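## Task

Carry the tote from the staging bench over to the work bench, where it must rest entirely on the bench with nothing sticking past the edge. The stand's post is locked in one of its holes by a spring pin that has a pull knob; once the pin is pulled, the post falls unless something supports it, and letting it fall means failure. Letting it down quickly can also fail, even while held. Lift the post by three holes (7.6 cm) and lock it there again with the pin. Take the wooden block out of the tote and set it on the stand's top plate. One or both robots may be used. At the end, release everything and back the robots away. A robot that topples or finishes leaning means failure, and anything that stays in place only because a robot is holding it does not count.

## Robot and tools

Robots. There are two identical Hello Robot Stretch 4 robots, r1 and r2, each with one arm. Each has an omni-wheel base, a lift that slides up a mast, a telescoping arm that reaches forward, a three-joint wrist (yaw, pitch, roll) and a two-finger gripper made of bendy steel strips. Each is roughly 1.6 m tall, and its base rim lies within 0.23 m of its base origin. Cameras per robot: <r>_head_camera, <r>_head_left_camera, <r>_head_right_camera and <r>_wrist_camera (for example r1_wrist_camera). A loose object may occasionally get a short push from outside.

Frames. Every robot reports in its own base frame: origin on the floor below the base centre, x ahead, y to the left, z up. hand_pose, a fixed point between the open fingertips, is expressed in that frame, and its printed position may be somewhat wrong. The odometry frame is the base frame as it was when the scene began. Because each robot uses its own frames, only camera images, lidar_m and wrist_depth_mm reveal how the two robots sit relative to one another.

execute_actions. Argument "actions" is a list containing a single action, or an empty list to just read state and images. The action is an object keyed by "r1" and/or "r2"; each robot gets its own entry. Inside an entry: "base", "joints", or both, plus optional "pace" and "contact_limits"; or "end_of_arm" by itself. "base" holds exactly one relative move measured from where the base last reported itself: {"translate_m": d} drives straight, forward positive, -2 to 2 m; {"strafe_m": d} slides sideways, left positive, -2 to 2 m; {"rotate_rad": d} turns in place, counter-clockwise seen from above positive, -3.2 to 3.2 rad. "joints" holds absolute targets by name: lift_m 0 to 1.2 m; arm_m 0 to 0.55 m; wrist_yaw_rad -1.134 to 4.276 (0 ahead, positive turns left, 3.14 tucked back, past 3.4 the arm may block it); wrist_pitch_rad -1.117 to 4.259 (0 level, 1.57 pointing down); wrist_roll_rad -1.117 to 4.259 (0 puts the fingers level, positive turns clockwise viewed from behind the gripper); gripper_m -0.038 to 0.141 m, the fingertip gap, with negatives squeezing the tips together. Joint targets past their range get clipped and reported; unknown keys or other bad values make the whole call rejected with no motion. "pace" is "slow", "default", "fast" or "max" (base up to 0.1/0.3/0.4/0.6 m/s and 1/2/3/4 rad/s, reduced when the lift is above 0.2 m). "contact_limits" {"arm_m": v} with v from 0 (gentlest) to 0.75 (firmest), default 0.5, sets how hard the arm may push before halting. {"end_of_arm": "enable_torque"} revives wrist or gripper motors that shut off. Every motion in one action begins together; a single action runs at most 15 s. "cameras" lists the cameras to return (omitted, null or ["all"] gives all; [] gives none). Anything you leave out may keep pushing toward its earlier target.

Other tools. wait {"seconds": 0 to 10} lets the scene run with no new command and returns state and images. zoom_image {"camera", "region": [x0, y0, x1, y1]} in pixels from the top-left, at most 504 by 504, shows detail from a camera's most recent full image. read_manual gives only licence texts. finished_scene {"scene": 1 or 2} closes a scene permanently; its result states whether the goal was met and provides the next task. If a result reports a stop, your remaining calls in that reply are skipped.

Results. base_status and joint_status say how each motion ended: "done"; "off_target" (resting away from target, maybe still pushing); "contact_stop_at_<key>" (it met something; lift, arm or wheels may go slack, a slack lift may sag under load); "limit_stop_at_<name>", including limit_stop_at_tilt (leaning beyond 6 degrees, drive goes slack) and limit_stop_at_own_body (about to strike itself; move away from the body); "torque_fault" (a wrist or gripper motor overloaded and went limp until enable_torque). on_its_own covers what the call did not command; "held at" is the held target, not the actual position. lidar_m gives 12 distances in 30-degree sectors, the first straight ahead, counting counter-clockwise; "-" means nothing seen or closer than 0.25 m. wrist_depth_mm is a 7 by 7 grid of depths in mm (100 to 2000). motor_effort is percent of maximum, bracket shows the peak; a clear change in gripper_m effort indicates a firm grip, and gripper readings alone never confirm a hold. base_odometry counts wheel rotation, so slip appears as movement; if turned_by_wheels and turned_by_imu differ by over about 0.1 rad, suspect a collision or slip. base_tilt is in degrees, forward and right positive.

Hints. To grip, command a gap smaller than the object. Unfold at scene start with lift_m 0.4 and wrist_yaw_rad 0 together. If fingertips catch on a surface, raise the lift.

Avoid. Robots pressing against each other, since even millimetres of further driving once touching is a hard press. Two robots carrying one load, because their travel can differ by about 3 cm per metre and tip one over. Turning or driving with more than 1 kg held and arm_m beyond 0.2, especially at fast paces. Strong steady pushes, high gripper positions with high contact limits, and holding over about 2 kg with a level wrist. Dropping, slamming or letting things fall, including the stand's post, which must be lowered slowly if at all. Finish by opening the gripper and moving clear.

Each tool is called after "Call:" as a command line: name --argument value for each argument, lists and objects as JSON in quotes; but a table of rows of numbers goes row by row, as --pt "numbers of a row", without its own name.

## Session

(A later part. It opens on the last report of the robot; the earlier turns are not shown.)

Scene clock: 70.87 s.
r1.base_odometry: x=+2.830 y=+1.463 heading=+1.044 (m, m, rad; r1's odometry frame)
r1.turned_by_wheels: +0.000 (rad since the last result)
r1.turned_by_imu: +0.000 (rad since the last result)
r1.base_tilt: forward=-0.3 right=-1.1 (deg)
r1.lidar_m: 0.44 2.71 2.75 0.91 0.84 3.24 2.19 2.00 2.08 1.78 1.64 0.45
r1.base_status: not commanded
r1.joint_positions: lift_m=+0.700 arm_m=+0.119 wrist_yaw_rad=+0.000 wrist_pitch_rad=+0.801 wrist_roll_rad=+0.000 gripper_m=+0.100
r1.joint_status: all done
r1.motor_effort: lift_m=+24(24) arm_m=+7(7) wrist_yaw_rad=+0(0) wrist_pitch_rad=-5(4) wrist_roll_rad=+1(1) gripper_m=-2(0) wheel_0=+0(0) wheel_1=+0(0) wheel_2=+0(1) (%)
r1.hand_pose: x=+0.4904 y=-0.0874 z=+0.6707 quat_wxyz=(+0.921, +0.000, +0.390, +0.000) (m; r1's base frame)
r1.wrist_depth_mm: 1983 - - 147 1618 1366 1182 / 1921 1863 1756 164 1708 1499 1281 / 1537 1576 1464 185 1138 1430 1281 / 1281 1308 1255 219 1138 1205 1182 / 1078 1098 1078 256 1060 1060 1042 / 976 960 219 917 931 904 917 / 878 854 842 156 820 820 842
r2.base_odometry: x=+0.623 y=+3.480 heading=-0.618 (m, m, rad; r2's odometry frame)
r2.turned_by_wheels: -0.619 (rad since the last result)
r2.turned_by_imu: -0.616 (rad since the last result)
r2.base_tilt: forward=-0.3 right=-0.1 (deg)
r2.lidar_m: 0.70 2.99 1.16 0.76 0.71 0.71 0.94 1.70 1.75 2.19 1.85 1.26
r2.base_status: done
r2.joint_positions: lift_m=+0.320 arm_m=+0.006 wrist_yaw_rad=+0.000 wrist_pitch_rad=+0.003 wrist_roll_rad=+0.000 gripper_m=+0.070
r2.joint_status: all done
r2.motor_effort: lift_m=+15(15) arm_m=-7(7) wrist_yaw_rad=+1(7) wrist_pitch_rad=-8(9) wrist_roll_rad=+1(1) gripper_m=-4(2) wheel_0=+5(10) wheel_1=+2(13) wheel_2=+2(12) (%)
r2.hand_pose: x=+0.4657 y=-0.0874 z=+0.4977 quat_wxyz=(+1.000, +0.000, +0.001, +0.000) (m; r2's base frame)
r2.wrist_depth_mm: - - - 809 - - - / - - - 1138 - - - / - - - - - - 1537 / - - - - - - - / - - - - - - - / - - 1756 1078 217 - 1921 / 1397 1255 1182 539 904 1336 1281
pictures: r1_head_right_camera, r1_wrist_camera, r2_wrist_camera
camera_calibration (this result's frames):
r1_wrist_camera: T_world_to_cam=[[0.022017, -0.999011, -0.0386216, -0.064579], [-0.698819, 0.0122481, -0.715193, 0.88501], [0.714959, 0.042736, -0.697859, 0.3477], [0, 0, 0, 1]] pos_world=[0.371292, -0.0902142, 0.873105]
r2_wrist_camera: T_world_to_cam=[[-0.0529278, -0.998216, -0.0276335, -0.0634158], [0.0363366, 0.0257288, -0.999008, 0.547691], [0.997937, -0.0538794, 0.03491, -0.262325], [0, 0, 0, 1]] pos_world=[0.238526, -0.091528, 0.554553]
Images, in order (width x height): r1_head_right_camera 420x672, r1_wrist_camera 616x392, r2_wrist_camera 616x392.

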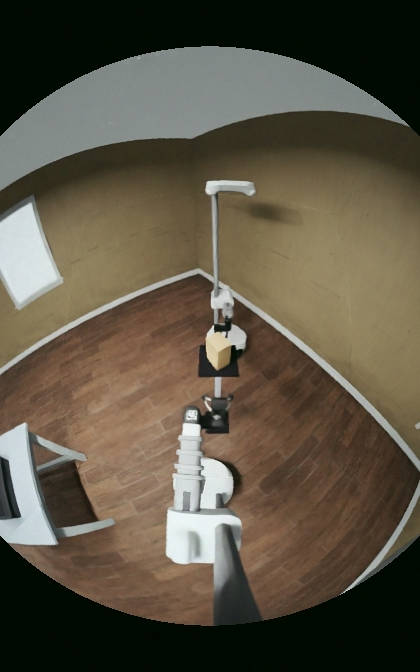

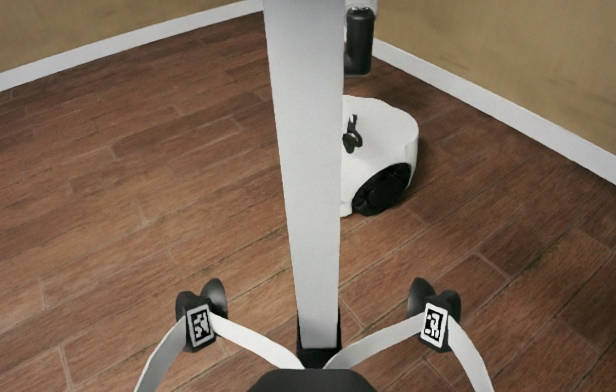

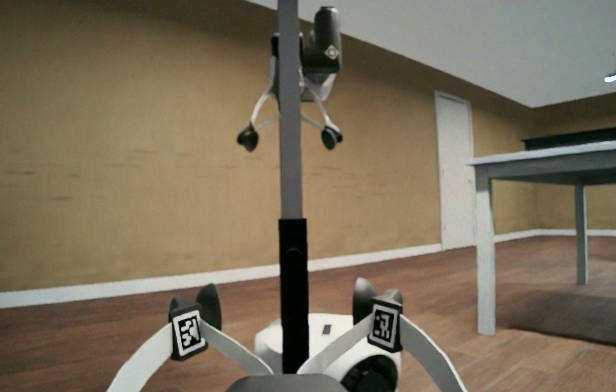

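Call:
execute_actions --actions '[{"r2":{"base":{"translate_m":0.12},"joints":{"arm_m":0.08}},"r1":{"joints":{"arm_m":0.167,"lift_m":0.685,"gripper_m":0.05},"pace":"slow"}}]' --cameras '["r2_wrist_camera","r1_wrist_camera","r2_head_camera"]'

Call:
zoom_image --camera "r2_wrist_camera" --region '[180, 180, 420, 392]'

Call:
zoom_image --camera "r2_head_camera" --region '[170, 300, 320, 450]'

Scene clock: 73.50 s.
r1.base_odometry: x=+2.830 y=+1.463 heading=+1.044 (m, m, rad; r1's odometry frame)
r1.turned_by_wheels: +0.000 (rad since the last result)
r1.turned_by_imu: +0.001 (rad since the last result)
r1.base_tilt: forward=-0.3 right=-1.1 (deg)
r1.lidar_m: 0.44 2.69 2.74 0.90 0.84 3.22 2.18 2.00 2.05 1.75 1.63 0.49
r1.base_status: not commanded
r1.joint_positions: lift_m=+0.685 arm_m=+0.166 wrist_yaw_rad=+0.000 wrist_pitch_rad=+0.801 wrist_roll_rad=+0.000 gripper_m=+0.050
r1.joint_status: all done
r1.motor_effort: lift_m=+17(26) arm_m=+7(11) wrist_yaw_rad=+1(1) wrist_pitch_rad=-5(4) wrist_roll_rad=+1(1) gripper_m=-5(4) wheel_0=+1(1) wheel_1=+0(0) wheel_2=+0(0) (%)
r1.hand_pose: x=+0.5374 y=-0.0874 z=+0.6563 quat_wxyz=(+0.921, +0.000, +0.390, +0.000) (m; r1's base frame)
r1.wrist_depth_mm: 1863 - - 102 1537 1366 1205 / 1921 1808 1756 110 1576 1499 1229 / 1499 1464 1464 123 1060 1430 1281 / 1255 1255 1229 141 960 1205 1160 / 1098 1078 1098 163 991 1025 1025 / 960 960 917 205 218 904 904 / 866 854 820 165 820 820 820
r2.base_odometry: x=+0.721 y=+3.410 heading=-0.618 (m, m, rad; r2's odometry frame)
r2.turned_by_wheels: +0.000 (rad since the last result)
r2.turned_by_imu: +0.001 (rad since the last result)
r2.base_tilt: forward=-0.3 right=+0.0 (deg)
r2.lidar_m: 0.60 2.89 1.28 0.84 0.77 0.80 1.02 1.80 1.84 2.30 1.69 1.13
r2.base_status: done
r2.joint_positions: lift_m=+0.320 arm_m=+0.079 wrist_yaw_rad=+0.000 wrist_pitch_rad=+0.003 wrist_roll_rad=+0.000 gripper_m=+0.070
r2.joint_status: all done
r2.motor_effort: lift_m=+15(15) arm_m=+7(10) wrist_yaw_rad=+2(2) wrist_pitch_rad=-8(9) wrist_roll_rad=+1(1) gripper_m=-1(4) wheel_0=+4(11) wheel_1=+5(7) wheel_2=-3(12) (%)
r2.hand_pose: x=+0.5381 y=-0.0874 z=+0.4978 quat_wxyz=(+1.000, +0.000, +0.001, +0.000) (m; r2's base frame)
r2.wrist_depth_mm: - - - 535 - - - / - - - 960 - - - / - - - - - - 1430 / - - - - - - - / - - - 355 - - - / - - 1808 1756 216 1921 1921 / 1397 1281 1255 349 768 1336 1336
pictures: r1_wrist_camera, r2_head_camera, r2_wrist_camera
camera_calibration (this result's frames):
r1_wrist_camera: T_world_to_cam=[[0.0220167, -0.999011, -0.0386217, -0.0661703], [-0.698819, 0.0122484, -0.715194, 0.907527], [0.714959, 0.0427358, -0.697859, 0.304043], [0, 0, 0, 1]] pos_world=[0.418275, -0.0902142, 0.858681]
r2_wrist_camera: T_world_to_cam=[[-0.0530724, -0.998208, -0.0276394, -0.0595437], [0.0364531, 0.0257233, -0.999004, 0.545028], [0.997925, -0.0540271, 0.0350226, -0.334649], [0, 0, 0, 1]] pos_world=[0.310927, -0.091537, 0.55456]
Images, in order (width x height): r1_wrist_camera 616x392, r2_head_camera 420x560, r2_wrist_camera 616x392.

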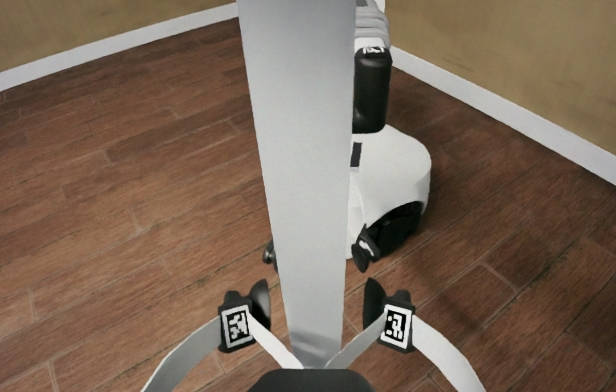

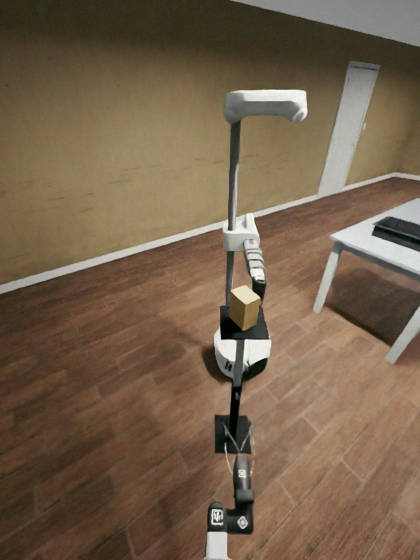

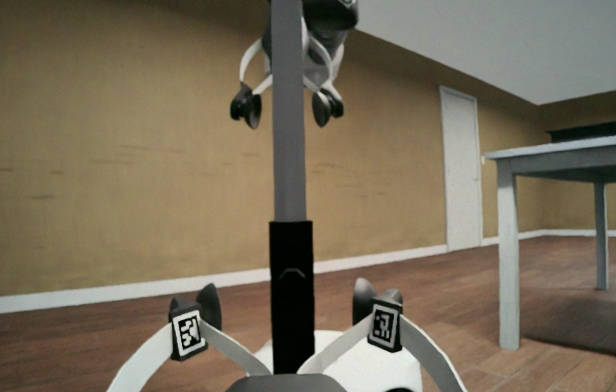

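Region (180, 180, 420, 392) of r2_wrist_camera's 616x392 image, scaled by 2.100; it fills the top 445 rows of this view, and the rest is white.

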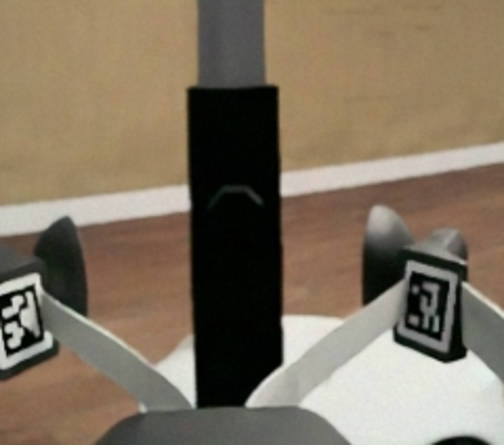

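Region (170, 300, 320, 450) of r2_head_camera's 420x560 image, scaled by 3.360, with more detail than that image has.

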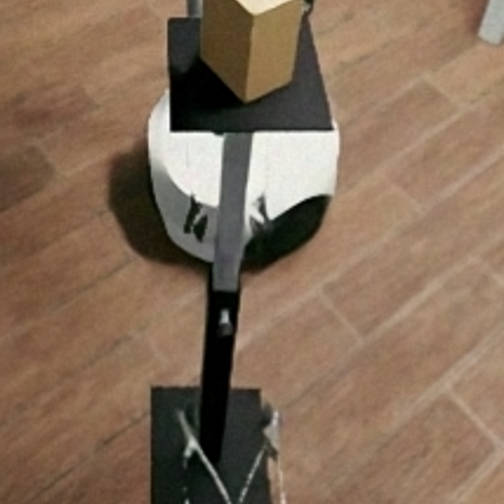

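Call:
execute_actions --actions '[{"r2":{"base":{"strafe_m":-0.005},"joints":{"arm_m":0.165,"lift_m":0.314,"gripper_m":0.05}},"r1":{"joints":{"gripper_m":-0.01}}}]' --cameras '["r2_wrist_camera","r1_wrist_camera","r2_head_camera"]'

Call:
zoom_image --camera "r2_head_camera" --region '[200, 350, 280, 430]'

Scene clock: 75.40 s.
r1.base_odometry: x=+2.830 y=+1.463 heading=+1.044 (m, m, rad; r1's odometry frame)
r1.turned_by_wheels: +0.000 (rad since the last result)
r1.turned_by_imu: +0.001 (rad since the last result)
r1.base_tilt: forward=-0.3 right=-0.9 (deg)
r1.lidar_m: 0.43 2.70 2.72 0.90 0.85 3.26 2.17 2.01 2.05 1.77 1.62 0.46
r1.base_status: not commanded
r1.joint_positions: lift_m=+0.685 arm_m=+0.167 wrist_yaw_rad=+0.007 wrist_pitch_rad=+0.798 wrist_roll_rad=+0.000 gripper_m=-0.009
r1.joint_status: all done
r1.on_its_own: wrist_yaw_rad is at rest, and its effort (-19) is outside its rest range (-13 to +13)
r1.motor_effort: lift_m=+25(25) arm_m=+0(7) wrist_yaw_rad=-19(19) wrist_pitch_rad=+8(8) wrist_roll_rad=+1(1) gripper_m=-31(30) wheel_0=-1(1) wheel_1=+0(1) wheel_2=+5(5) (%)
r1.hand_pose: x=+0.5399 y=-0.0860 z=+0.6564 quat_wxyz=(+0.922, -0.001, +0.388, +0.003) (m; r1's base frame)
r1.wrist_depth_mm: 1863 - - - 1618 1366 1182 / 1863 1756 1756 106 580 1499 1229 / 1537 1464 1464 120 1008 1397 1281 / 1281 1229 1229 137 946 1160 1160 / 1098 1098 1060 159 1008 1042 1025 / 976 946 931 199 206 917 891 / 866 842 820 217 276 788 809
r2.base_odometry: x=+0.718 y=+3.406 heading=-0.617 (m, m, rad; r2's odometry frame)
r2.turned_by_wheels: +0.000 (rad since the last result)
r2.turned_by_imu: +0.001 (rad since the last result)
r2.base_tilt: forward=-0.3 right=-0.2 (deg)
r2.lidar_m: 0.60 2.90 1.29 0.85 0.77 0.79 1.05 1.79 1.84 2.29 1.69 1.13
r2.base_status: done
r2.joint_positions: lift_m=+0.314 arm_m=+0.164 wrist_yaw_rad=+0.000 wrist_pitch_rad=+0.002 wrist_roll_rad=+0.000 gripper_m=+0.050
r2.joint_status: all done
r2.motor_effort: lift_m=+14(15) arm_m=+8(9) wrist_yaw_rad=+2(2) wrist_pitch_rad=-8(9) wrist_roll_rad=+1(1) gripper_m=-4(5) wheel_0=+1(10) wheel_1=+0(5) wheel_2=+0(2) (%)
r2.hand_pose: x=+0.6231 y=-0.0874 z=+0.4918 quat_wxyz=(+1.000, +0.000, +0.001, +0.000) (m; r2's base frame)
r2.wrist_depth_mm: - - - 327 - - - / - - - 294 - - - / - - - - - - 1308 / - - - - - - - / - - - 272 - - - / - - 265 266 1808 1921 1921 / 1430 1336 265 267 189 1336 1336
pictures: r1_wrist_camera, r2_head_camera, r2_wrist_camera
camera_calibration (this result's frames):
r1_wrist_camera: T_world_to_cam=[[0.028978, -0.998837, -0.038535, -0.0686462], [-0.696069, 0.00750367, -0.717935, 0.909293], [0.717389, 0.0476274, -0.695042, 0.299543], [0, 0, 0, 1]] pos_world=[0.420031, -0.0896559, 0.858364]
r2_wrist_camera: T_world_to_cam=[[-0.0530417, -0.99821, -0.0276422, -0.0552084], [0.0365038, 0.0257244, -0.999002, 0.535955], [0.997925, -0.0539978, 0.035074, -0.419249], [0, 0, 0, 1]] pos_world=[0.395886, -0.0915352, 0.548599]
Images, in order (width x height): r1_wrist_camera 616x392, r2_head_camera 420x560, r2_wrist_camera 616x392.

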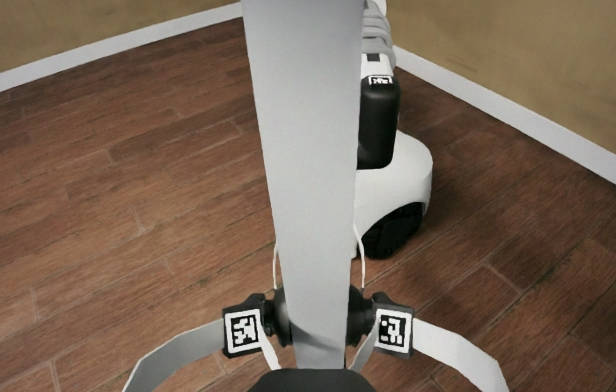

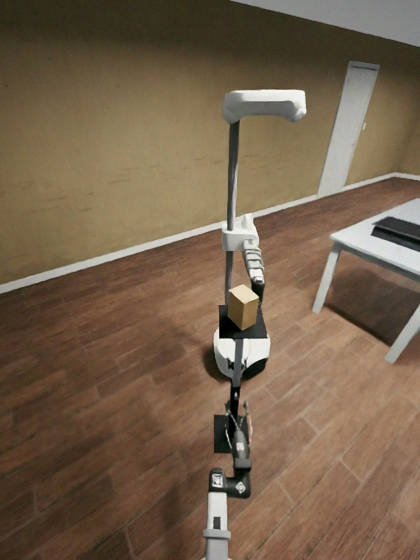

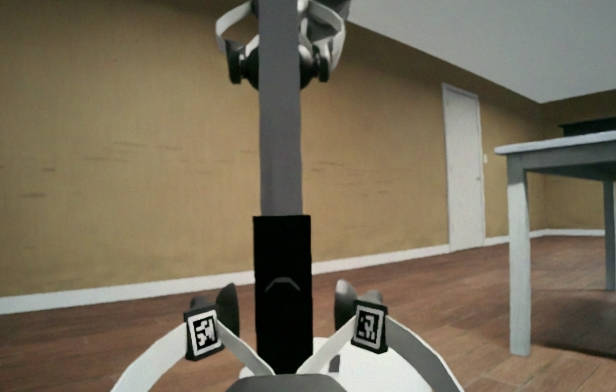

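Region (200, 350, 280, 430) of r2_head_camera's 420x560 image, scaled by 6.300, with more detail than that image has.

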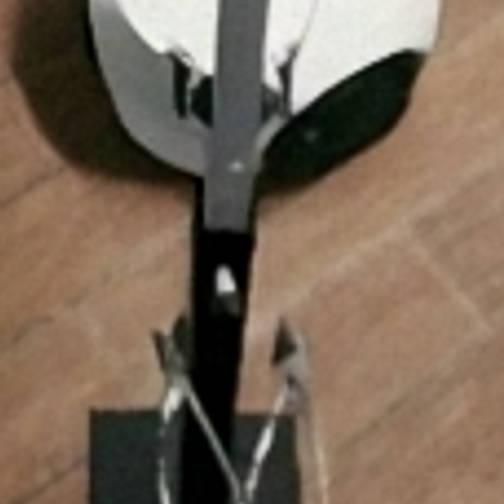

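Call:
execute_actions --actions '[{"r2":{"joints":{"arm_m":0.18,"gripper_m":0.04},"pace":"slow","contact_limits":{"arm_m":0.15}},"r1":{"joints":{"arm_m":0.174},"pace":"slow"}}]' --cameras '["r2_wrist_camera","r2_head_camera"]'

Call:
zoom_image --camera "r2_head_camera" --region '[200, 350, 280, 430]'

Scene clock: 76.90 s.
r1.base_odometry: x=+2.830 y=+1.463 heading=+1.044 (m, m, rad; r1's odometry frame)
r1.turned_by_wheels: +0.000 (rad since the last result)
r1.turned_by_imu: +0.000 (rad since the last result)
r1.base_tilt: forward=-0.3 right=-1.1 (deg)
r1.lidar_m: 0.44 2.70 2.73 0.92 0.83 3.26 2.18 2.01 2.04 1.78 1.63 0.46
r1.base_status: not commanded
r1.joint_positions: lift_m=+0.685 arm_m=+0.172 wrist_yaw_rad=+0.000 wrist_pitch_rad=+0.809 wrist_roll_rad=+0.000 gripper_m=-0.009
r1.joint_status: all done
r1.on_its_own: wrist_pitch_rad is at rest, and its effort (-25) is outside its rest range (-23 to +23)
r1.motor_effort: lift_m=+25(25) arm_m=+9(6) wrist_yaw_rad=+1(19) wrist_pitch_rad=-25(25) wrist_roll_rad=+1(1) gripper_m=-24(30) wheel_0=+0(1) wheel_1=+0(1) wheel_2=+1(5) (%)
r1.hand_pose: x=+0.5424 y=-0.0875 z=+0.6541 quat_wxyz=(+0.919, +0.000, +0.394, +0.000) (m; r1's base frame)
r1.wrist_depth_mm: 1983 - - - 1618 1366 1205 / 1808 1756 1756 105 1042 1464 1229 / 1464 1430 1464 117 960 1336 1281 / 1255 1229 1229 134 931 1182 1160 / 1078 1078 1042 156 1008 1008 991 / 946 946 917 195 205 904 866 / 854 831 185 216 585 798 798
r2.base_odometry: x=+0.718 y=+3.406 heading=-0.617 (m, m, rad; r2's odometry frame)
r2.turned_by_wheels: +0.000 (rad since the last result)
r2.turned_by_imu: +0.001 (rad since the last result)
r2.base_tilt: forward=-0.3 right=+0.0 (deg)
r2.lidar_m: 0.59 2.88 1.30 0.86 0.75 0.80 1.04 1.79 1.82 2.32 1.72 1.12
r2.base_status: not commanded
r2.joint_positions: lift_m=+0.314 arm_m=+0.179 wrist_yaw_rad=+0.000 wrist_pitch_rad=+0.002 wrist_roll_rad=+0.000 gripper_m=+0.040
r2.joint_status: all done
r2.motor_effort: lift_m=+15(14) arm_m=+8(6) wrist_yaw_rad=+3(3) wrist_pitch_rad=-8(7) wrist_roll_rad=+1(0) gripper_m=-2(5) wheel_0=+1(1) wheel_1=+0(0) wheel_2=+0(0) (%)
r2.contact_limits: arm_m 0.15
r2.hand_pose: x=+0.6380 y=-0.0874 z=+0.4918 quat_wxyz=(+1.000, +0.000, +0.001, +0.000) (m; r2's base frame)
r2.wrist_depth_mm: - - - 287 - - - / - - - 279 - - - / - - - - - - 1281 / - - - - - - - / - - - 257 - - - / - - 213 222 1808 1983 1983 / 1397 1366 219 251 466 1281 1336
pictures: r2_head_camera, r2_wrist_camera
camera_calibration (this result's frames):
r2_wrist_camera: T_world_to_cam=[[-0.0530419, -0.99821, -0.0276424, -0.0544142], [0.0365038, 0.0257246, -0.999002, 0.535409], [0.997925, -0.0539981, 0.035074, -0.434187], [0, 0, 0, 1]] pos_world=[0.410855, -0.0915353, 0.548599]
Images, in order (width x height): r2_head_camera 420x560, r2_wrist_camera 616x392.

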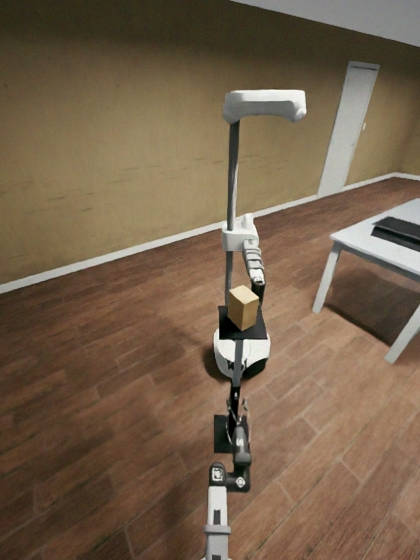

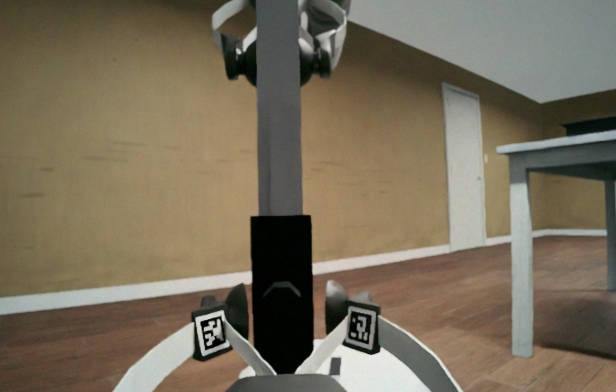

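Region (200, 350, 280, 430) of r2_head_camera's 420x560 image, scaled by 6.300, with more detail than that image has.

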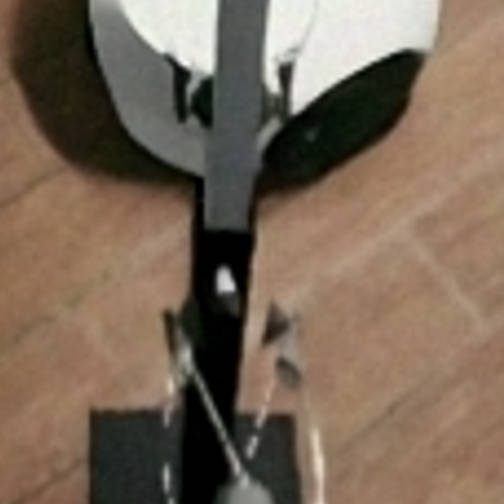

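Call:
execute_actions --actions '[{"r2":{"joints":{"gripper_m":-0.005}}}]' --cameras '["r2_wrist_camera"]'

Call:
execute_actions --actions '[{"r2":{"joints":{"arm_m":0.168},"pace":"slow","contact_limits":{"arm_m":0.3}}}]' --cameras '["r2_wrist_camera","r2_head_camera"]'

Call:
zoom_image --camera "r2_head_camera" --region '[200, 350, 280, 430]'

Scene clock: 78.47 s.
r1.base_odometry: x=+2.830 y=+1.463 heading=+1.044 (m, m, rad; r1's odometry frame)
r1.turned_by_wheels: +0.000 (rad since the last result)
r1.turned_by_imu: +0.001 (rad since the last result)
r1.base_tilt: forward=-0.3 right=-1.0 (deg)
r1.lidar_m: 0.45 2.69 2.72 0.94 0.84 3.26 2.19 2.01 2.07 1.79 1.65 0.46
r1.base_status: not commanded
r1.joint_positions: lift_m=+0.685 arm_m=+0.172 wrist_yaw_rad=+0.000 wrist_pitch_rad=+0.809 wrist_roll_rad=+0.000 gripper_m=-0.009
r1.joint_status: not commanded
r1.on_its_own: wrist_pitch_rad is at rest, and its effort (-25) is outside its rest range (-23 to +23)
r1.motor_effort: lift_m=+25(25) arm_m=+9(9) wrist_yaw_rad=+1(2) wrist_pitch_rad=-25(25) wrist_roll_rad=+1(1) gripper_m=-24(22) wheel_0=+0(0) wheel_1=-1(1) wheel_2=+1(1) (%)
r1.hand_pose: x=+0.5424 y=-0.0875 z=+0.6541 quat_wxyz=(+0.919, +0.000, +0.394, +0.000) (m; r1's base frame)
r1.wrist_depth_mm: 1921 - - - 1618 1366 1160 / 1808 1756 1708 105 1060 1464 1229 / 1499 1430 1397 117 960 1366 1281 / 1229 1229 1255 134 917 1182 1138 / 1078 1098 1060 156 1025 1008 1008 / 931 946 917 197 205 904 904 / 854 842 185 216 798 788 798
r2.base_odometry: x=+0.718 y=+3.406 heading=-0.617 (m, m, rad; r2's odometry frame)
r2.turned_by_wheels: +0.000 (rad since the last result)
r2.turned_by_imu: +0.001 (rad since the last result)
r2.base_tilt: forward=-0.1 right=-0.1 (deg)
r2.lidar_m: 0.58 2.91 1.28 0.85 0.77 0.78 1.05 1.79 1.82 2.30 1.69 1.13
r2.base_status: not commanded
r2.joint_positions: lift_m=+0.314 arm_m=+0.179 wrist_yaw_rad=+0.004 wrist_pitch_rad=+0.003 wrist_roll_rad=+0.000 gripper_m=-0.004
r2.joint_status: all done
r2.motor_effort: lift_m=+15(15) arm_m=+4(7) wrist_yaw_rad=-12(10) wrist_pitch_rad=-9(9) wrist_roll_rad=+1(1) gripper_m=-18(22) wheel_0=+1(1) wheel_1=+0(0) wheel_2=+0(0) (%)
r2.hand_pose: x=+0.6390 y=-0.0861 z=+0.4916 quat_wxyz=(+1.000, +0.000, +0.002, +0.002) (m; r2's base frame)
r2.wrist_depth_mm: - - - 285 - - - / - - - 276 - - - / - - - - - - 1281 / - - - - - - - / - - - 252 - - - / - - 1756 213 - 1921 1756 / 1430 1229 180 250 172 1308 1308
pictures: r2_wrist_camera
camera_calibration (this result's frames):
r2_wrist_camera: T_world_to_cam=[[-0.0485595, -0.998439, -0.0276116, -0.0559697], [0.0358134, 0.025886, -0.999023, 0.535641], [0.998178, -0.049501, 0.0345005, -0.434539], [0, 0, 0, 1]] pos_world=[0.411846, -0.091258, 0.548564]
Images, in order (width x height): r2_wrist_camera 616x392.

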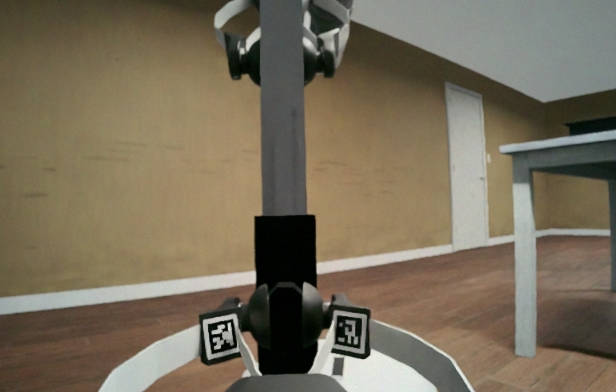

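Scene clock: 79.43 s.
r1.base_odometry: x=+2.830 y=+1.463 heading=+1.044 (m, m, rad; r1's odometry frame)
r1.turned_by_wheels: +0.000 (rad since the last result)
r1.turned_by_imu: +0.000 (rad since the last result)
r1.base_tilt: forward=-0.3 right=-0.9 (deg)
r1.lidar_m: 0.44 2.70 2.74 0.91 0.84 3.25 2.16 2.01 2.03 1.77 1.63 0.47
r1.base_status: not commanded
r1.joint_positions: lift_m=+0.685 arm_m=+0.172 wrist_yaw_rad=+0.000 wrist_pitch_rad=+0.809 wrist_roll_rad=+0.000 gripper_m=-0.009
r1.joint_status: not commanded
r1.on_its_own: wrist_pitch_rad is at rest, and its effort (-24) is outside its rest range (-23 to +23)
r1.motor_effort: lift_m=+25(25) arm_m=+9(9) wrist_yaw_rad=+2(2) wrist_pitch_rad=-24(27) wrist_roll_rad=+1(1) gripper_m=-22(21) wheel_0=+0(0) wheel_1=+0(1) wheel_2=+1(1) (%)
r1.hand_pose: x=+0.5424 y=-0.0875 z=+0.6541 quat_wxyz=(+0.919, +0.000, +0.394, +0.000) (m; r1's base frame)
r1.wrist_depth_mm: 1921 - - - 1576 1336 1205 / 1808 1808 1708 105 1042 1464 1205 / 1464 1464 1430 117 976 1366 1281 / 1229 1229 1205 134 931 1160 1160 / 1078 1060 1042 156 1025 1025 1025 / 960 931 917 196 206 904 891 / 878 842 185 214 809 788 809
r2.base_odometry: x=+0.718 y=+3.406 heading=-0.617 (m, m, rad; r2's odometry frame)
r2.turned_by_wheels: +0.000 (rad since the last result)
r2.turned_by_imu: +0.000 (rad since the last result)
r2.base_tilt: forward=-0.2 right=-0.1 (deg)
r2.lidar_m: 0.59 2.91 1.31 0.86 0.78 0.79 1.04 1.81 1.85 2.29 1.71 1.13
r2.base_status: not commanded
r2.joint_positions: lift_m=+0.314 arm_m=+0.170 wrist_yaw_rad=+0.005 wrist_pitch_rad=+0.003 wrist_roll_rad=+0.000 gripper_m=-0.004
r2.joint_status: all done
r2.motor_effort: lift_m=+14(14) arm_m=-10(10) wrist_yaw_rad=-13(12) wrist_pitch_rad=-10(10) wrist_roll_rad=+1(1) gripper_m=-17(15) wheel_0=+1(1) wheel_1=+0(0) wheel_2=+0(0) (%)
r2.contact_limits: arm_m 0.3
r2.hand_pose: x=+0.6296 y=-0.0861 z=+0.4916 quat_wxyz=(+1.000, +0.000, +0.002, +0.002) (m; r2's base frame)
r2.wrist_depth_mm: - - - 300 - - - / - - - 286 - - - / - - - - - - 1308 / - - - - - - - / - - - 263 - - - / - - 1756 214 - 1863 1808 / 1430 1229 180 259 170 1308 1336
pictures: r2_head_camera, r2_wrist_camera
camera_calibration (this result's frames):
r2_wrist_camera: T_world_to_cam=[[-0.0483292, -0.99845, -0.0276061, -0.0565071], [0.0357053, 0.0258938, -0.999027, 0.536016], [0.998193, -0.0492679, 0.0343985, -0.425116], [0, 0, 0, 1]] pos_world=[0.402478, -0.0912435, 0.548558]
Images, in order (width x height): r2_head_camera 420x560, r2_wrist_camera 616x392.

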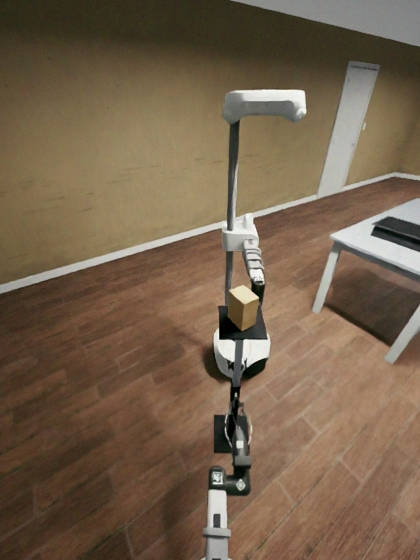

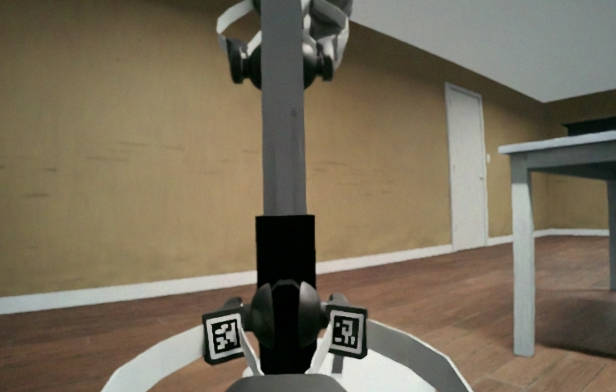

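Region (200, 350, 280, 430) of r2_head_camera's 420x560 image, scaled by 6.300, with more detail than that image has.

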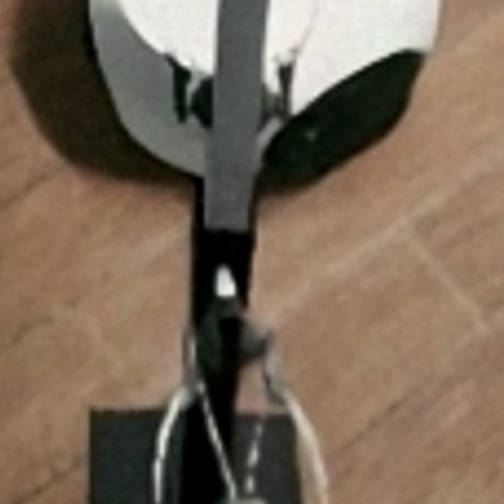

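Pin pulled about 16 mm. Test a small raise.

Call:
execute_actions --actions '[{"r1":{"joints":{"lift_m":0.692},"pace":"slow"},"r2":{"joints":{"arm_m":0.165},"pace":"slow","contact_limits":{"arm_m":0.3}}}]' --cameras '["r2_wrist_camera"]'

Scene clock: 80.30 s.
r1.base_odometry: x=+2.830 y=+1.463 heading=+1.044 (m, m, rad; r1's odometry frame)
r1.turned_by_wheels: +0.000 (rad since the last result)
r1.turned_by_imu: +0.000 (rad since the last result)
r1.base_tilt: forward=-0.2 right=-1.0 (deg)
r1.lidar_m: 0.43 2.68 2.72 0.92 0.85 3.26 2.20 2.01 2.05 1.78 1.63 0.46
r1.base_status: not commanded
r1.joint_positions: lift_m=+0.691 arm_m=+0.173 wrist_yaw_rad=+0.003 wrist_pitch_rad=+0.810 wrist_roll_rad=+0.000 gripper_m=-0.009
r1.joint_status: all done
r1.on_its_own: wrist_pitch_rad is at rest, and its effort (-29) is outside its rest range (-23 to +23)
r1.motor_effort: lift_m=+33(38) arm_m=+5(9) wrist_yaw_rad=-7(8) wrist_pitch_rad=-29(30) wrist_roll_rad=+1(1) gripper_m=-29(31) wheel_0=+0(0) wheel_1=+0(0) wheel_2=+1(1) (%)
r1.hand_pose: x=+0.5432 y=-0.0869 z=+0.6602 quat_wxyz=(+0.919, -0.001, +0.394, +0.001) (m; r1's base frame)
r1.wrist_depth_mm: 1921 - - - 1618 1366 1205 / 1808 1756 1661 104 1042 1499 1229 / 1499 1464 1430 116 976 1366 1281 / 1255 1255 1205 133 931 1160 1160 / 1078 1060 1078 156 991 1025 1008 / 960 946 904 197 207 891 904 / 866 842 500 216 798 788 820
r2.base_odometry: x=+0.718 y=+3.406 heading=-0.617 (m, m, rad; r2's odometry frame)
r2.turned_by_wheels: +0.000 (rad since the last result)
r2.turned_by_imu: +0.000 (rad since the last result)
r2.base_tilt: forward=-0.2 right=-0.2 (deg)
r2.lidar_m: 0.60 2.90 1.28 0.85 0.78 0.79 1.04 1.79 1.84 2.31 1.71 1.13
r2.base_status: not commanded
r2.joint_positions: lift_m=+0.314 arm_m=+0.167 wrist_yaw_rad=+0.005 wrist_pitch_rad=+0.003 wrist_roll_rad=+0.000 gripper_m=-0.004
r2.joint_status: all done
r2.motor_effort: lift_m=+14(15) arm_m=-10(13) wrist_yaw_rad=-11(12) wrist_pitch_rad=-10(9) wrist_roll_rad=+1(1) gripper_m=-16(20) wheel_0=+1(1) wheel_1=+0(0) wheel_2=+0(0) (%)
r2.contact_limits: arm_m 0.3
r2.hand_pose: x=+0.6266 y=-0.0861 z=+0.4916 quat_wxyz=(+1.000, +0.000, +0.002, +0.002) (m; r2's base frame)
r2.wrist_depth_mm: - - - 307 - - - / - - - 290 - - - / - - - - - - 1281 / - - - - - - - / - - - 265 - - - / - - 1921 211 - 1983 1863 / 1430 1281 179 234 175 1336 1308
pictures: r2_wrist_camera
camera_calibration (this result's frames):
r2_wrist_camera: T_world_to_cam=[[-0.0485162, -0.998441, -0.0276061, -0.0565902], [0.0357101, 0.0258871, -0.999027, 0.536122], [0.998184, -0.0494548, 0.0343984, -0.422091], [0, 0, 0, 1]] pos_world=[0.399434, -0.0912551, 0.548558]
Images, in order (width x height): r2_wrist_camera 616x392.

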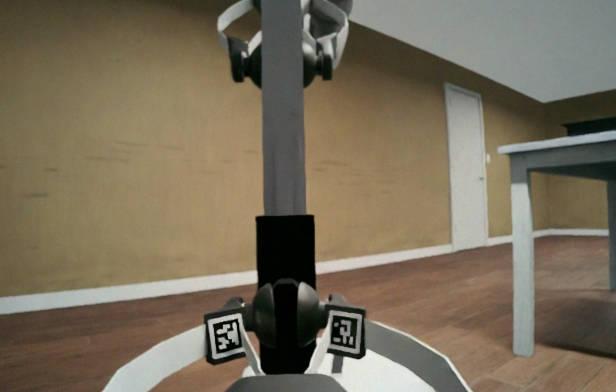

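Call:
execute_actions --actions '[{"r2":{"joints":{"arm_m":0.158},"pace":"slow","contact_limits":{"arm_m":0.3}}}]' --cameras '["r2_wrist_camera"]'

Scene clock: 81.27 s.
r1.base_odometry: x=+2.830 y=+1.463 heading=+1.044 (m, m, rad; r1's odometry frame)
r1.turned_by_wheels: +0.000 (rad since the last result)
r1.turned_by_imu: +0.000 (rad since the last result)
r1.base_tilt: forward=-0.3 right=-1.0 (deg)
r1.lidar_m: 0.43 2.71 2.72 0.91 0.85 3.28 2.17 2.01 2.06 1.76 1.64 0.46
r1.base_status: not commanded
r1.joint_positions: lift_m=+0.691 arm_m=+0.173 wrist_yaw_rad=+0.003 wrist_pitch_rad=+0.810 wrist_roll_rad=+0.000 gripper_m=-0.009
r1.joint_status: not commanded
r1.on_its_own: wrist_pitch_rad is at rest, and its effort (-29) is outside its rest range (-23 to +23)
r1.motor_effort: lift_m=+33(33) arm_m=+4(5) wrist_yaw_rad=-8(8) wrist_pitch_rad=-29(31) wrist_roll_rad=+1(1) gripper_m=-28(30) wheel_0=+0(1) wheel_1=+0(1) wheel_2=+1(1) (%)
r1.hand_pose: x=+0.5432 y=-0.0869 z=+0.6601 quat_wxyz=(+0.919, -0.001, +0.394, +0.001) (m; r1's base frame)
r1.wrist_depth_mm: 1921 - - - 1618 1397 1182 / 1863 1756 1708 104 1025 1464 1229 / 1464 1430 1397 116 976 1336 1308 / 1255 1205 1229 133 946 1182 1138 / 1098 1078 1060 156 1008 1042 1025 / 946 931 917 197 207 917 904 / 854 842 508 216 809 788 820
r2.base_odometry: x=+0.718 y=+3.406 heading=-0.617 (m, m, rad; r2's odometry frame)
r2.turned_by_wheels: +0.000 (rad since the last result)
r2.turned_by_imu: +0.000 (rad since the last result)
r2.base_tilt: forward=-0.1 right=-0.1 (deg)
r2.lidar_m: 0.60 2.89 1.31 0.84 0.77 0.81 1.05 1.79 1.82 2.30 1.70 1.13
r2.base_status: not commanded
r2.joint_positions: lift_m=+0.314 arm_m=+0.159 wrist_yaw_rad=+0.000 wrist_pitch_rad=+0.003 wrist_roll_rad=+0.000 gripper_m=-0.005
r2.joint_status: all done
r2.motor_effort: lift_m=+15(14) arm_m=-8(10) wrist_yaw_rad=+0(10) wrist_pitch_rad=-9(10) wrist_roll_rad=+1(1) gripper_m=-8(17) wheel_0=+1(1) wheel_1=+0(0) wheel_2=+0(0) (%)
r2.contact_limits: arm_m 0.3
r2.hand_pose: x=+0.6188 y=-0.0873 z=+0.4917 quat_wxyz=(+1.000, +0.000, +0.001, +0.000) (m; r2's base frame)
r2.wrist_depth_mm: - - - 330 - - - / - - - 297 - - - / - - - - - - 1336 / - - - - - - - / - - - 274 - - - / - - 1863 203 - 1983 1863 / 1430 1336 177 183 163 1308 1308
pictures: r2_wrist_camera
camera_calibration (this result's frames):
r2_wrist_camera: T_world_to_cam=[[-0.0525981, -0.998234, -0.0276278, -0.0555921], [0.0362211, 0.0257408, -0.999012, 0.536212], [0.997959, -0.0535468, 0.0348032, -0.414798], [0, 0, 0, 1]] pos_world=[0.391605, -0.0915075, 0.548583]
Images, in order (width x height): r2_wrist_camera 616x392.

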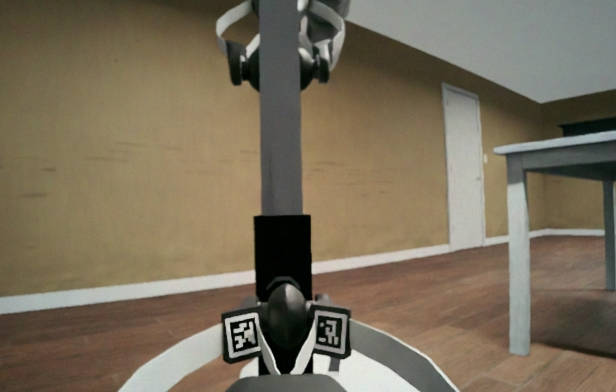

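Call:
execute_actions --actions '[{"r2":{"joints":{"gripper_m":0.04,"lift_m":0.319}}}]' --cameras '[]'

Call:
execute_actions --actions '[{"r2":{"joints":{"arm_m":0.183},"contact_limits":{"arm_m":0.15},"pace":"slow"}}]' --cameras '[]'

Call:
execute_actions --actions '[{"r2":{"joints":{"gripper_m":0.015}}}]' --cameras '["r2_wrist_camera"]'

Call:
execute_actions --actions '[{"r2":{"joints":{"gripper_m":-0.025,"arm_m":0.195},"contact_limits":{"arm_m":0.2},"pace":"slow"}}]' --cameras '["r2_wrist_camera"]'

Scene clock: 83.20 s.
r1.base_odometry: x=+2.830 y=+1.463 heading=+1.044 (m, m, rad; r1's odometry frame)
r1.turned_by_wheels: +0.000 (rad since the last result)
r1.turned_by_imu: +0.001 (rad since the last result)
r1.base_tilt: forward=+0.0 right=-1.0 (deg)
r1.lidar_m: 0.44 2.69 2.74 0.90 0.85 3.29 2.19 2.00 2.07 1.76 1.62 0.47
r1.base_status: not commanded
r1.joint_positions: lift_m=+0.691 arm_m=+0.173 wrist_yaw_rad=+0.003 wrist_pitch_rad=+0.810 wrist_roll_rad=+0.000 gripper_m=-0.009
r1.joint_status: not commanded
r1.on_its_own: wrist_pitch_rad is at rest, and its effort (-30) is outside its rest range (-23 to +23)
r1.motor_effort: lift_m=+33(33) arm_m=+4(5) wrist_yaw_rad=-8(8) wrist_pitch_rad=-30(30) wrist_roll_rad=+1(1) gripper_m=-28(28) wheel_0=+0(0) wheel_1=+0(1) wheel_2=+1(1) (%)
r1.hand_pose: x=+0.5432 y=-0.0869 z=+0.6601 quat_wxyz=(+0.919, -0.001, +0.394, +0.001) (m; r1's base frame)
r1.wrist_depth_mm: 1863 - - - 1618 1366 1182 / 1808 1756 1756 104 554 1464 1229 / 1499 1464 1430 116 960 1366 1281 / 1255 1229 1205 133 946 1138 1138 / 1060 1060 1060 156 1008 1025 1025 / 946 931 917 196 208 904 904 / 866 842 504 217 809 778 809
r2.base_odometry: x=+0.718 y=+3.406 heading=-0.617 (m, m, rad; r2's odometry frame)
r2.turned_by_wheels: +0.000 (rad since the last result)
r2.turned_by_imu: +0.001 (rad since the last result)
r2.base_tilt: forward=-0.2 right=+0.0 (deg)
r2.lidar_m: 0.58 2.92 1.31 0.86 0.77 0.79 1.03 1.78 1.83 2.34 1.70 1.11
r2.base_status: not commanded
r2.joint_positions: lift_m=+0.319 arm_m=+0.159 wrist_yaw_rad=+0.000 wrist_pitch_rad=+0.003 wrist_roll_rad=+0.000 gripper_m=+0.040
r2.joint_status: all done
r2.motor_effort: lift_m=+21(21) arm_m=-8(7) wrist_yaw_rad=+2(1) wrist_pitch_rad=-8(9) wrist_roll_rad=+1(1) gripper_m=-3(10) wheel_0=+1(1) wheel_1=+0(0) wheel_2=+0(0) (%)
r2.hand_pose: x=+0.6188 y=-0.0873 z=+0.4962 quat_wxyz=(+1.000, +0.000, +0.001, +0.000) (m; r2's base frame)
r2.wrist_depth_mm: - - - 336 - - - / - - - 297 - - - / - - - - - - 1336 / - - - - - - - / - - - 274 - - - / - - 214 271 1863 - 1983 / 1430 1336 228 270 473 1308 1308
pictures: none
No camera images: the call's "cameras" was empty. Leave "cameras" out to get every camera's image.

Scene clock: 84.47 s.
r1.base_odometry: x=+2.830 y=+1.463 heading=+1.044 (m, m, rad; r1's odometry frame)
r1.turned_by_wheels: +0.000 (rad since the last result)
r1.turned_by_imu: +0.000 (rad since the last result)
r1.base_tilt: forward=-0.2 right=-1.0 (deg)
r1.lidar_m: 0.44 2.71 2.75 0.92 0.84 3.26 2.17 2.00 2.06 1.79 1.63 0.46
r1.base_status: not commanded
r1.joint_positions: lift_m=+0.691 arm_m=+0.173 wrist_yaw_rad=+0.003 wrist_pitch_rad=+0.810 wrist_roll_rad=+0.000 gripper_m=-0.009
r1.joint_status: not commanded
r1.on_its_own: wrist_pitch_rad is at rest, and its effort (-30) is outside its rest range (-23 to +23)
r1.motor_effort: lift_m=+33(33) arm_m=+4(5) wrist_yaw_rad=-8(7) wrist_pitch_rad=-30(28) wrist_roll_rad=+1(1) gripper_m=-30(29) wheel_0=+0(0) wheel_1=+0(0) wheel_2=+1(1) (%)
r1.hand_pose: x=+0.5432 y=-0.0869 z=+0.6601 quat_wxyz=(+0.919, -0.001, +0.394, +0.001) (m; r1's base frame)
r1.wrist_depth_mm: 1983 - - - 1618 1366 1229 / 1863 1756 1661 104 1042 1464 1229 / 1397 1430 1397 116 554 1366 1255 / 1229 1229 1205 133 946 1160 1160 / 1098 1098 1042 156 1008 1025 1025 / 946 946 917 197 208 904 891 / 854 842 500 217 580 778 809
r2.base_odometry: x=+0.718 y=+3.406 heading=-0.617 (m, m, rad; r2's odometry frame)
r2.turned_by_wheels: +0.000 (rad since the last result)
r2.turned_by_imu: +0.001 (rad since the last result)
r2.base_tilt: forward=-0.1 right=-0.1 (deg)
r2.lidar_m: 0.58 2.90 1.24 0.85 0.77 0.79 1.03 1.79 1.83 2.31 1.70 1.09
r2.base_status: not commanded
r2.joint_positions: lift_m=+0.319 arm_m=+0.182 wrist_yaw_rad=+0.000 wrist_pitch_rad=+0.003 wrist_roll_rad=+0.000 gripper_m=+0.040
r2.joint_status: all done
r2.motor_effort: lift_m=+21(22) arm_m=+8(5) wrist_yaw_rad=+0(0) wrist_pitch_rad=-9(9) wrist_roll_rad=+1(1) gripper_m=-4(4) wheel_0=+1(1) wheel_1=+0(0) wheel_2=+0(0) (%)
r2.contact_limits: arm_m 0.15
r2.hand_pose: x=+0.6411 y=-0.0873 z=+0.4962 quat_wxyz=(+1.000, +0.000, +0.001, +0.000) (m; r2's base frame)
r2.wrist_depth_mm: - - - 289 - - - / - - - 278 - - - / - - - - - - 1281 / - - - - - - - / - - - 252 - - - / - - 213 223 1921 - - / 1430 1336 218 248 473 1308 1281
pictures: none
No camera images: the call's "cameras" was empty. Leave "cameras" out to get every camera's image.

Scene clock: 85.47 s.
r1.base_odometry: x=+2.830 y=+1.463 heading=+1.044 (m, m, rad; r1's odometry frame)
r1.turned_by_wheels: +0.000 (rad since the last result)
r1.turned_by_imu: +0.000 (rad since the last result)
r1.base_tilt: forward=-0.2 right=-1.1 (deg)
r1.lidar_m: 0.44 2.70 2.75 0.91 0.83 3.26 2.17 2.01 2.04 1.77 1.64 0.45
r1.base_status: not commanded
r1.joint_positions: lift_m=+0.691 arm_m=+0.173 wrist_yaw_rad=+0.003 wrist_pitch_rad=+0.810 wrist_roll_rad=+0.000 gripper_m=-0.009
r1.joint_status: not commanded
r1.on_its_own: wrist_pitch_rad is at rest, and its effort (-28) is outside its rest range (-23 to +23)
r1.motor_effort: lift_m=+33(33) arm_m=+4(4) wrist_yaw_rad=-8(8) wrist_pitch_rad=-28(31) wrist_roll_rad=+1(1) gripper_m=-28(29) wheel_0=+0(1) wheel_1=-1(1) wheel_2=+1(1) (%)
r1.hand_pose: x=+0.5432 y=-0.0869 z=+0.6601 quat_wxyz=(+0.919, -0.001, +0.394, +0.001) (m; r1's base frame)
r1.wrist_depth_mm: 1983 - - - 1618 1366 1182 / 1808 1708 1708 104 1025 1499 1229 / 1499 1430 1397 116 976 1336 1308 / 1255 1255 1182 133 931 1160 1138 / 1078 1060 1042 156 991 1008 991 / 946 960 917 196 207 904 891 / 866 854 504 216 798 778 809
r2.base_odometry: x=+0.718 y=+3.406 heading=-0.617 (m, m, rad; r2's odometry frame)
r2.turned_by_wheels: +0.000 (rad since the last result)
r2.turned_by_imu: +0.000 (rad since the last result)
r2.base_tilt: forward=-0.2 right=-0.1 (deg)
r2.lidar_m: 0.59 2.90 1.29 0.88 0.78 0.79 1.02 1.79 1.82 2.31 1.71 1.12
r2.base_status: not commanded
r2.joint_positions: lift_m=+0.319 arm_m=+0.182 wrist_yaw_rad=+0.003 wrist_pitch_rad=+0.003 wrist_roll_rad=+0.000 gripper_m=+0.015
r2.joint_status: all done
r2.motor_effort: lift_m=+21(22) arm_m=+7(8) wrist_yaw_rad=-6(7) wrist_pitch_rad=-8(8) wrist_roll_rad=+1(1) gripper_m=-8(6) wheel_0=+1(1) wheel_1=+0(0) wheel_2=+0(0) (%)
r2.hand_pose: x=+0.6414 y=-0.0866 z=+0.4962 quat_wxyz=(+1.000, +0.000, +0.001, +0.001) (m; r2's base frame)
r2.wrist_depth_mm: - - - 283 - - - / - - - 273 - - - / - - - - - - 1281 / - - - - - - - / - - - 253 - - - / - - 249 214 - - 1756 / 1397 1366 185 248 171 1308 1308
pictures: r2_wrist_camera
camera_calibration (this result's frames):
r2_wrist_camera: T_world_to_cam=[[-0.0502969, -0.998352, -0.0276304, -0.0551029], [0.0362153, 0.0258241, -0.99901, 0.53981], [0.998077, -0.0512478, 0.0348567, -0.437361], [0, 0, 0, 1]] pos_world=[0.414199, -0.0913659, 0.552998]
Images, in order (width x height): r2_wrist_camera 616x392.

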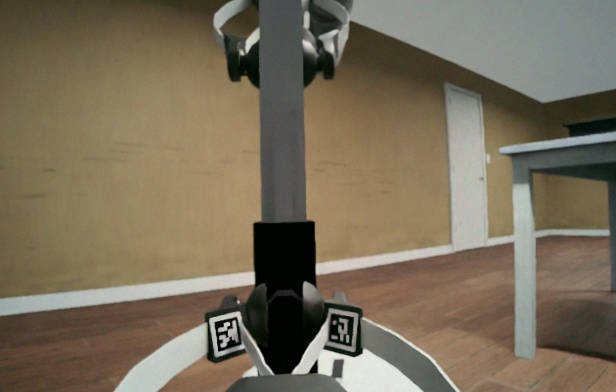

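Scene clock: 87.03 s.
r1.base_odometry: x=+2.830 y=+1.463 heading=+1.044 (m, m, rad; r1's odometry frame)
r1.turned_by_wheels: +0.000 (rad since the last result)
r1.turned_by_imu: +0.001 (rad since the last result)
r1.base_tilt: forward=-0.3 right=-1.0 (deg)
r1.lidar_m: 0.43 2.72 2.74 0.92 0.83 3.25 2.18 2.01 2.06 1.78 1.63 0.45
r1.base_status: not commanded
r1.joint_positions: lift_m=+0.691 arm_m=+0.173 wrist_yaw_rad=+0.003 wrist_pitch_rad=+0.810 wrist_roll_rad=+0.000 gripper_m=-0.009
r1.joint_status: not commanded
r1.on_its_own: wrist_pitch_rad is at rest, and its effort (-27) is outside its rest range (-23 to +23)
r1.motor_effort: lift_m=+33(33) arm_m=+5(5) wrist_yaw_rad=-8(8) wrist_pitch_rad=-27(30) wrist_roll_rad=+1(1) gripper_m=-29(29) wheel_0=+0(0) wheel_1=+0(1) wheel_2=+1(1) (%)
r1.hand_pose: x=+0.5432 y=-0.0869 z=+0.6601 quat_wxyz=(+0.919, -0.001, +0.394, +0.001) (m; r1's base frame)
r1.wrist_depth_mm: 1921 - - - 1618 1397 1182 / 1808 1756 1756 104 559 1464 1229 / 1499 1464 1430 116 960 1336 1281 / 1255 1255 1205 132 917 1182 1138 / 1078 1078 1042 156 1025 1025 1025 / 946 960 917 197 208 904 891 / 866 831 504 216 809 788 798
r2.base_odometry: x=+0.718 y=+3.406 heading=-0.617 (m, m, rad; r2's odometry frame)
r2.turned_by_wheels: +0.000 (rad since the last result)
r2.turned_by_imu: +0.001 (rad since the last result)
r2.base_tilt: forward=-0.1 right=-0.1 (deg)
r2.lidar_m: 0.59 2.90 1.31 0.86 0.78 0.80 1.05 1.78 1.82 2.27 1.69 1.13
r2.base_status: not commanded
r2.joint_positions: lift_m=+0.319 arm_m=+0.194 wrist_yaw_rad=+0.005 wrist_pitch_rad=+0.003 wrist_roll_rad=+0.000 gripper_m=-0.024
r2.joint_status: all done
r2.motor_effort: lift_m=+21(22) arm_m=+4(9) wrist_yaw_rad=-12(11) wrist_pitch_rad=-11(10) wrist_roll_rad=+1(1) gripper_m=-25(24) wheel_0=+1(1) wheel_1=+0(0) wheel_2=+0(0) (%)
r2.contact_limits: arm_m 0.2
r2.hand_pose: x=+0.6541 y=-0.0861 z=+0.4960 quat_wxyz=(+1.000, +0.000, +0.002, +0.002) (m; r2's base frame)
r2.wrist_depth_mm: - - - 258 - - - / - - - 264 - - - / - - - - - - 1281 / - - - - - - - / - - - 239 - - - / - - 203 200 - 1983 1808 / 1397 158 185 236 175 1281 1281
pictures: r2_wrist_camera
camera_calibration (this result's frames):
r2_wrist_camera: T_world_to_cam=[[-0.0483497, -0.998449, -0.0275996, -0.0551967], [0.0355821, 0.0258926, -0.999031, 0.539596], [0.998196, -0.0492849, 0.034275, -0.449669], [0, 0, 0, 1]] pos_world=[0.42699, -0.0912445, 0.552962]
Images, in order (width x height): r2_wrist_camera 616x392.

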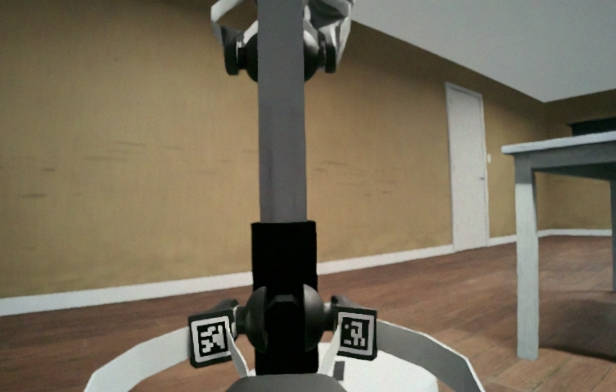

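Call:
execute_actions --actions '[{"r2":{"joints":{"arm_m":0.183},"contact_limits":{"arm_m":0.3},"pace":"slow"}}]' --cameras '["r2_wrist_camera","r2_head_camera"]'

Call:
zoom_image --camera "r2_head_camera" --region '[210, 370, 260, 420]'

Scene clock: 88.27 s.
r1.base_odometry: x=+2.830 y=+1.463 heading=+1.044 (m, m, rad; r1's odometry frame)
r1.turned_by_wheels: +0.000 (rad since the last result)
r1.turned_by_imu: +0.000 (rad since the last result)
r1.base_tilt: forward=-0.2 right=-0.8 (deg)
r1.lidar_m: 0.43 2.70 2.72 0.92 0.83 3.25 2.18 2.02 2.05 1.77 1.64 0.45
r1.base_status: not commanded
r1.joint_positions: lift_m=+0.691 arm_m=+0.173 wrist_yaw_rad=+0.001 wrist_pitch_rad=+0.811 wrist_roll_rad=+0.000 gripper_m=-0.009
r1.joint_status: not commanded
r1.on_its_own: wrist_pitch_rad is at rest, and its effort (-31) is outside its rest range (-23 to +23)
r1.motor_effort: lift_m=+28(33) arm_m=+4(4) wrist_yaw_rad=-2(8) wrist_pitch_rad=-31(31) wrist_roll_rad=+1(1) gripper_m=-24(31) wheel_0=+0(1) wheel_1=-1(1) wheel_2=-1(1) (%)
r1.hand_pose: x=+0.5429 y=-0.0872 z=+0.6605 quat_wxyz=(+0.919, +0.000, +0.394, +0.000) (m; r1's base frame)
r1.wrist_depth_mm: 1921 - - - 1618 1397 1205 / 1863 1756 1708 104 1499 1464 1229 / 1464 1397 1397 116 539 1397 1281 / 1281 1229 1205 133 917 1160 1160 / 1078 1078 1078 156 1008 1025 1025 / 960 931 931 196 206 931 904 / 854 842 504 216 798 798 809
r2.base_odometry: x=+0.718 y=+3.406 heading=-0.617 (m, m, rad; r2's odometry frame)
r2.turned_by_wheels: +0.000 (rad since the last result)
r2.turned_by_imu: +0.001 (rad since the last result)
r2.base_tilt: forward=-0.1 right=-0.1 (deg)
r2.lidar_m: 0.57 2.90 1.28 0.86 0.76 0.81 1.01 1.78 1.82 2.30 1.74 1.12
r2.base_status: not commanded
r2.joint_positions: lift_m=+0.319 arm_m=+0.185 wrist_yaw_rad=+0.008 wrist_pitch_rad=+0.004 wrist_roll_rad=+0.000 gripper_m=-0.024
r2.joint_status: all done
r2.on_its_own: wrist_yaw_rad is at rest, and its effort (-20) is outside its rest range (-13 to +13)
r2.motor_effort: lift_m=+21(22) arm_m=-14(16) wrist_yaw_rad=-20(20) wrist_pitch_rad=-13(13) wrist_roll_rad=+1(1) gripper_m=-25(26) wheel_0=+1(1) wheel_1=+0(0) wheel_2=+4(4) (%)
r2.contact_limits: arm_m 0.3
r2.hand_pose: x=+0.6455 y=-0.0852 z=+0.4958 quat_wxyz=(+1.000, +0.000, +0.002, +0.004) (m; r2's base frame)
r2.wrist_depth_mm: - - - 266 - - - / - - - 271 - - - / - - - - - - 1308 / - - - 256 - - - / - - - 247 - - - / - - 205 205 - - 1808 / 1430 157 178 243 177 1255 1255
pictures: r2_head_camera, r2_wrist_camera
camera_calibration (this result's frames):
r2_wrist_camera: T_world_to_cam=[[-0.0453238, -0.998592, -0.0275637, -0.0567195], [0.0348263, 0.0259958, -0.999055, 0.540191], [0.998365, -0.0462409, 0.033599, -0.440586], [0, 0, 0, 1]] pos_world=[0.418482, -0.0910554, 0.552921]
Images, in order (width x height): r2_head_camera 420x560, r2_wrist_camera 616x392.

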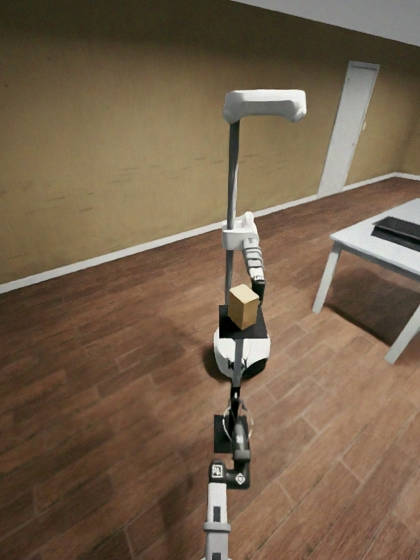

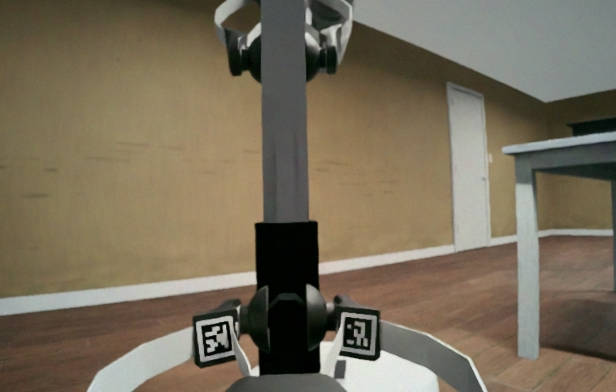

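Region (210, 370, 260, 420) of r2_head_camera's 420x560 image, scaled by 10.080, with more detail than that image has.

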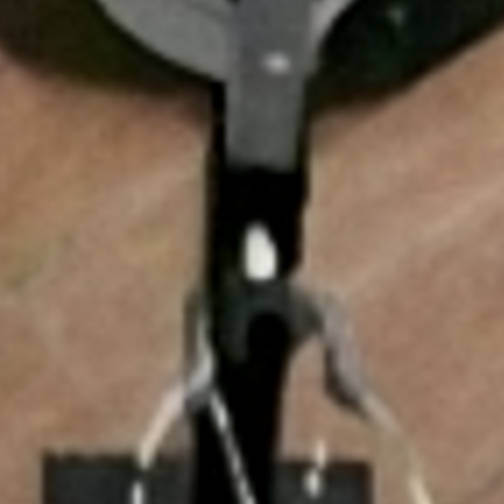

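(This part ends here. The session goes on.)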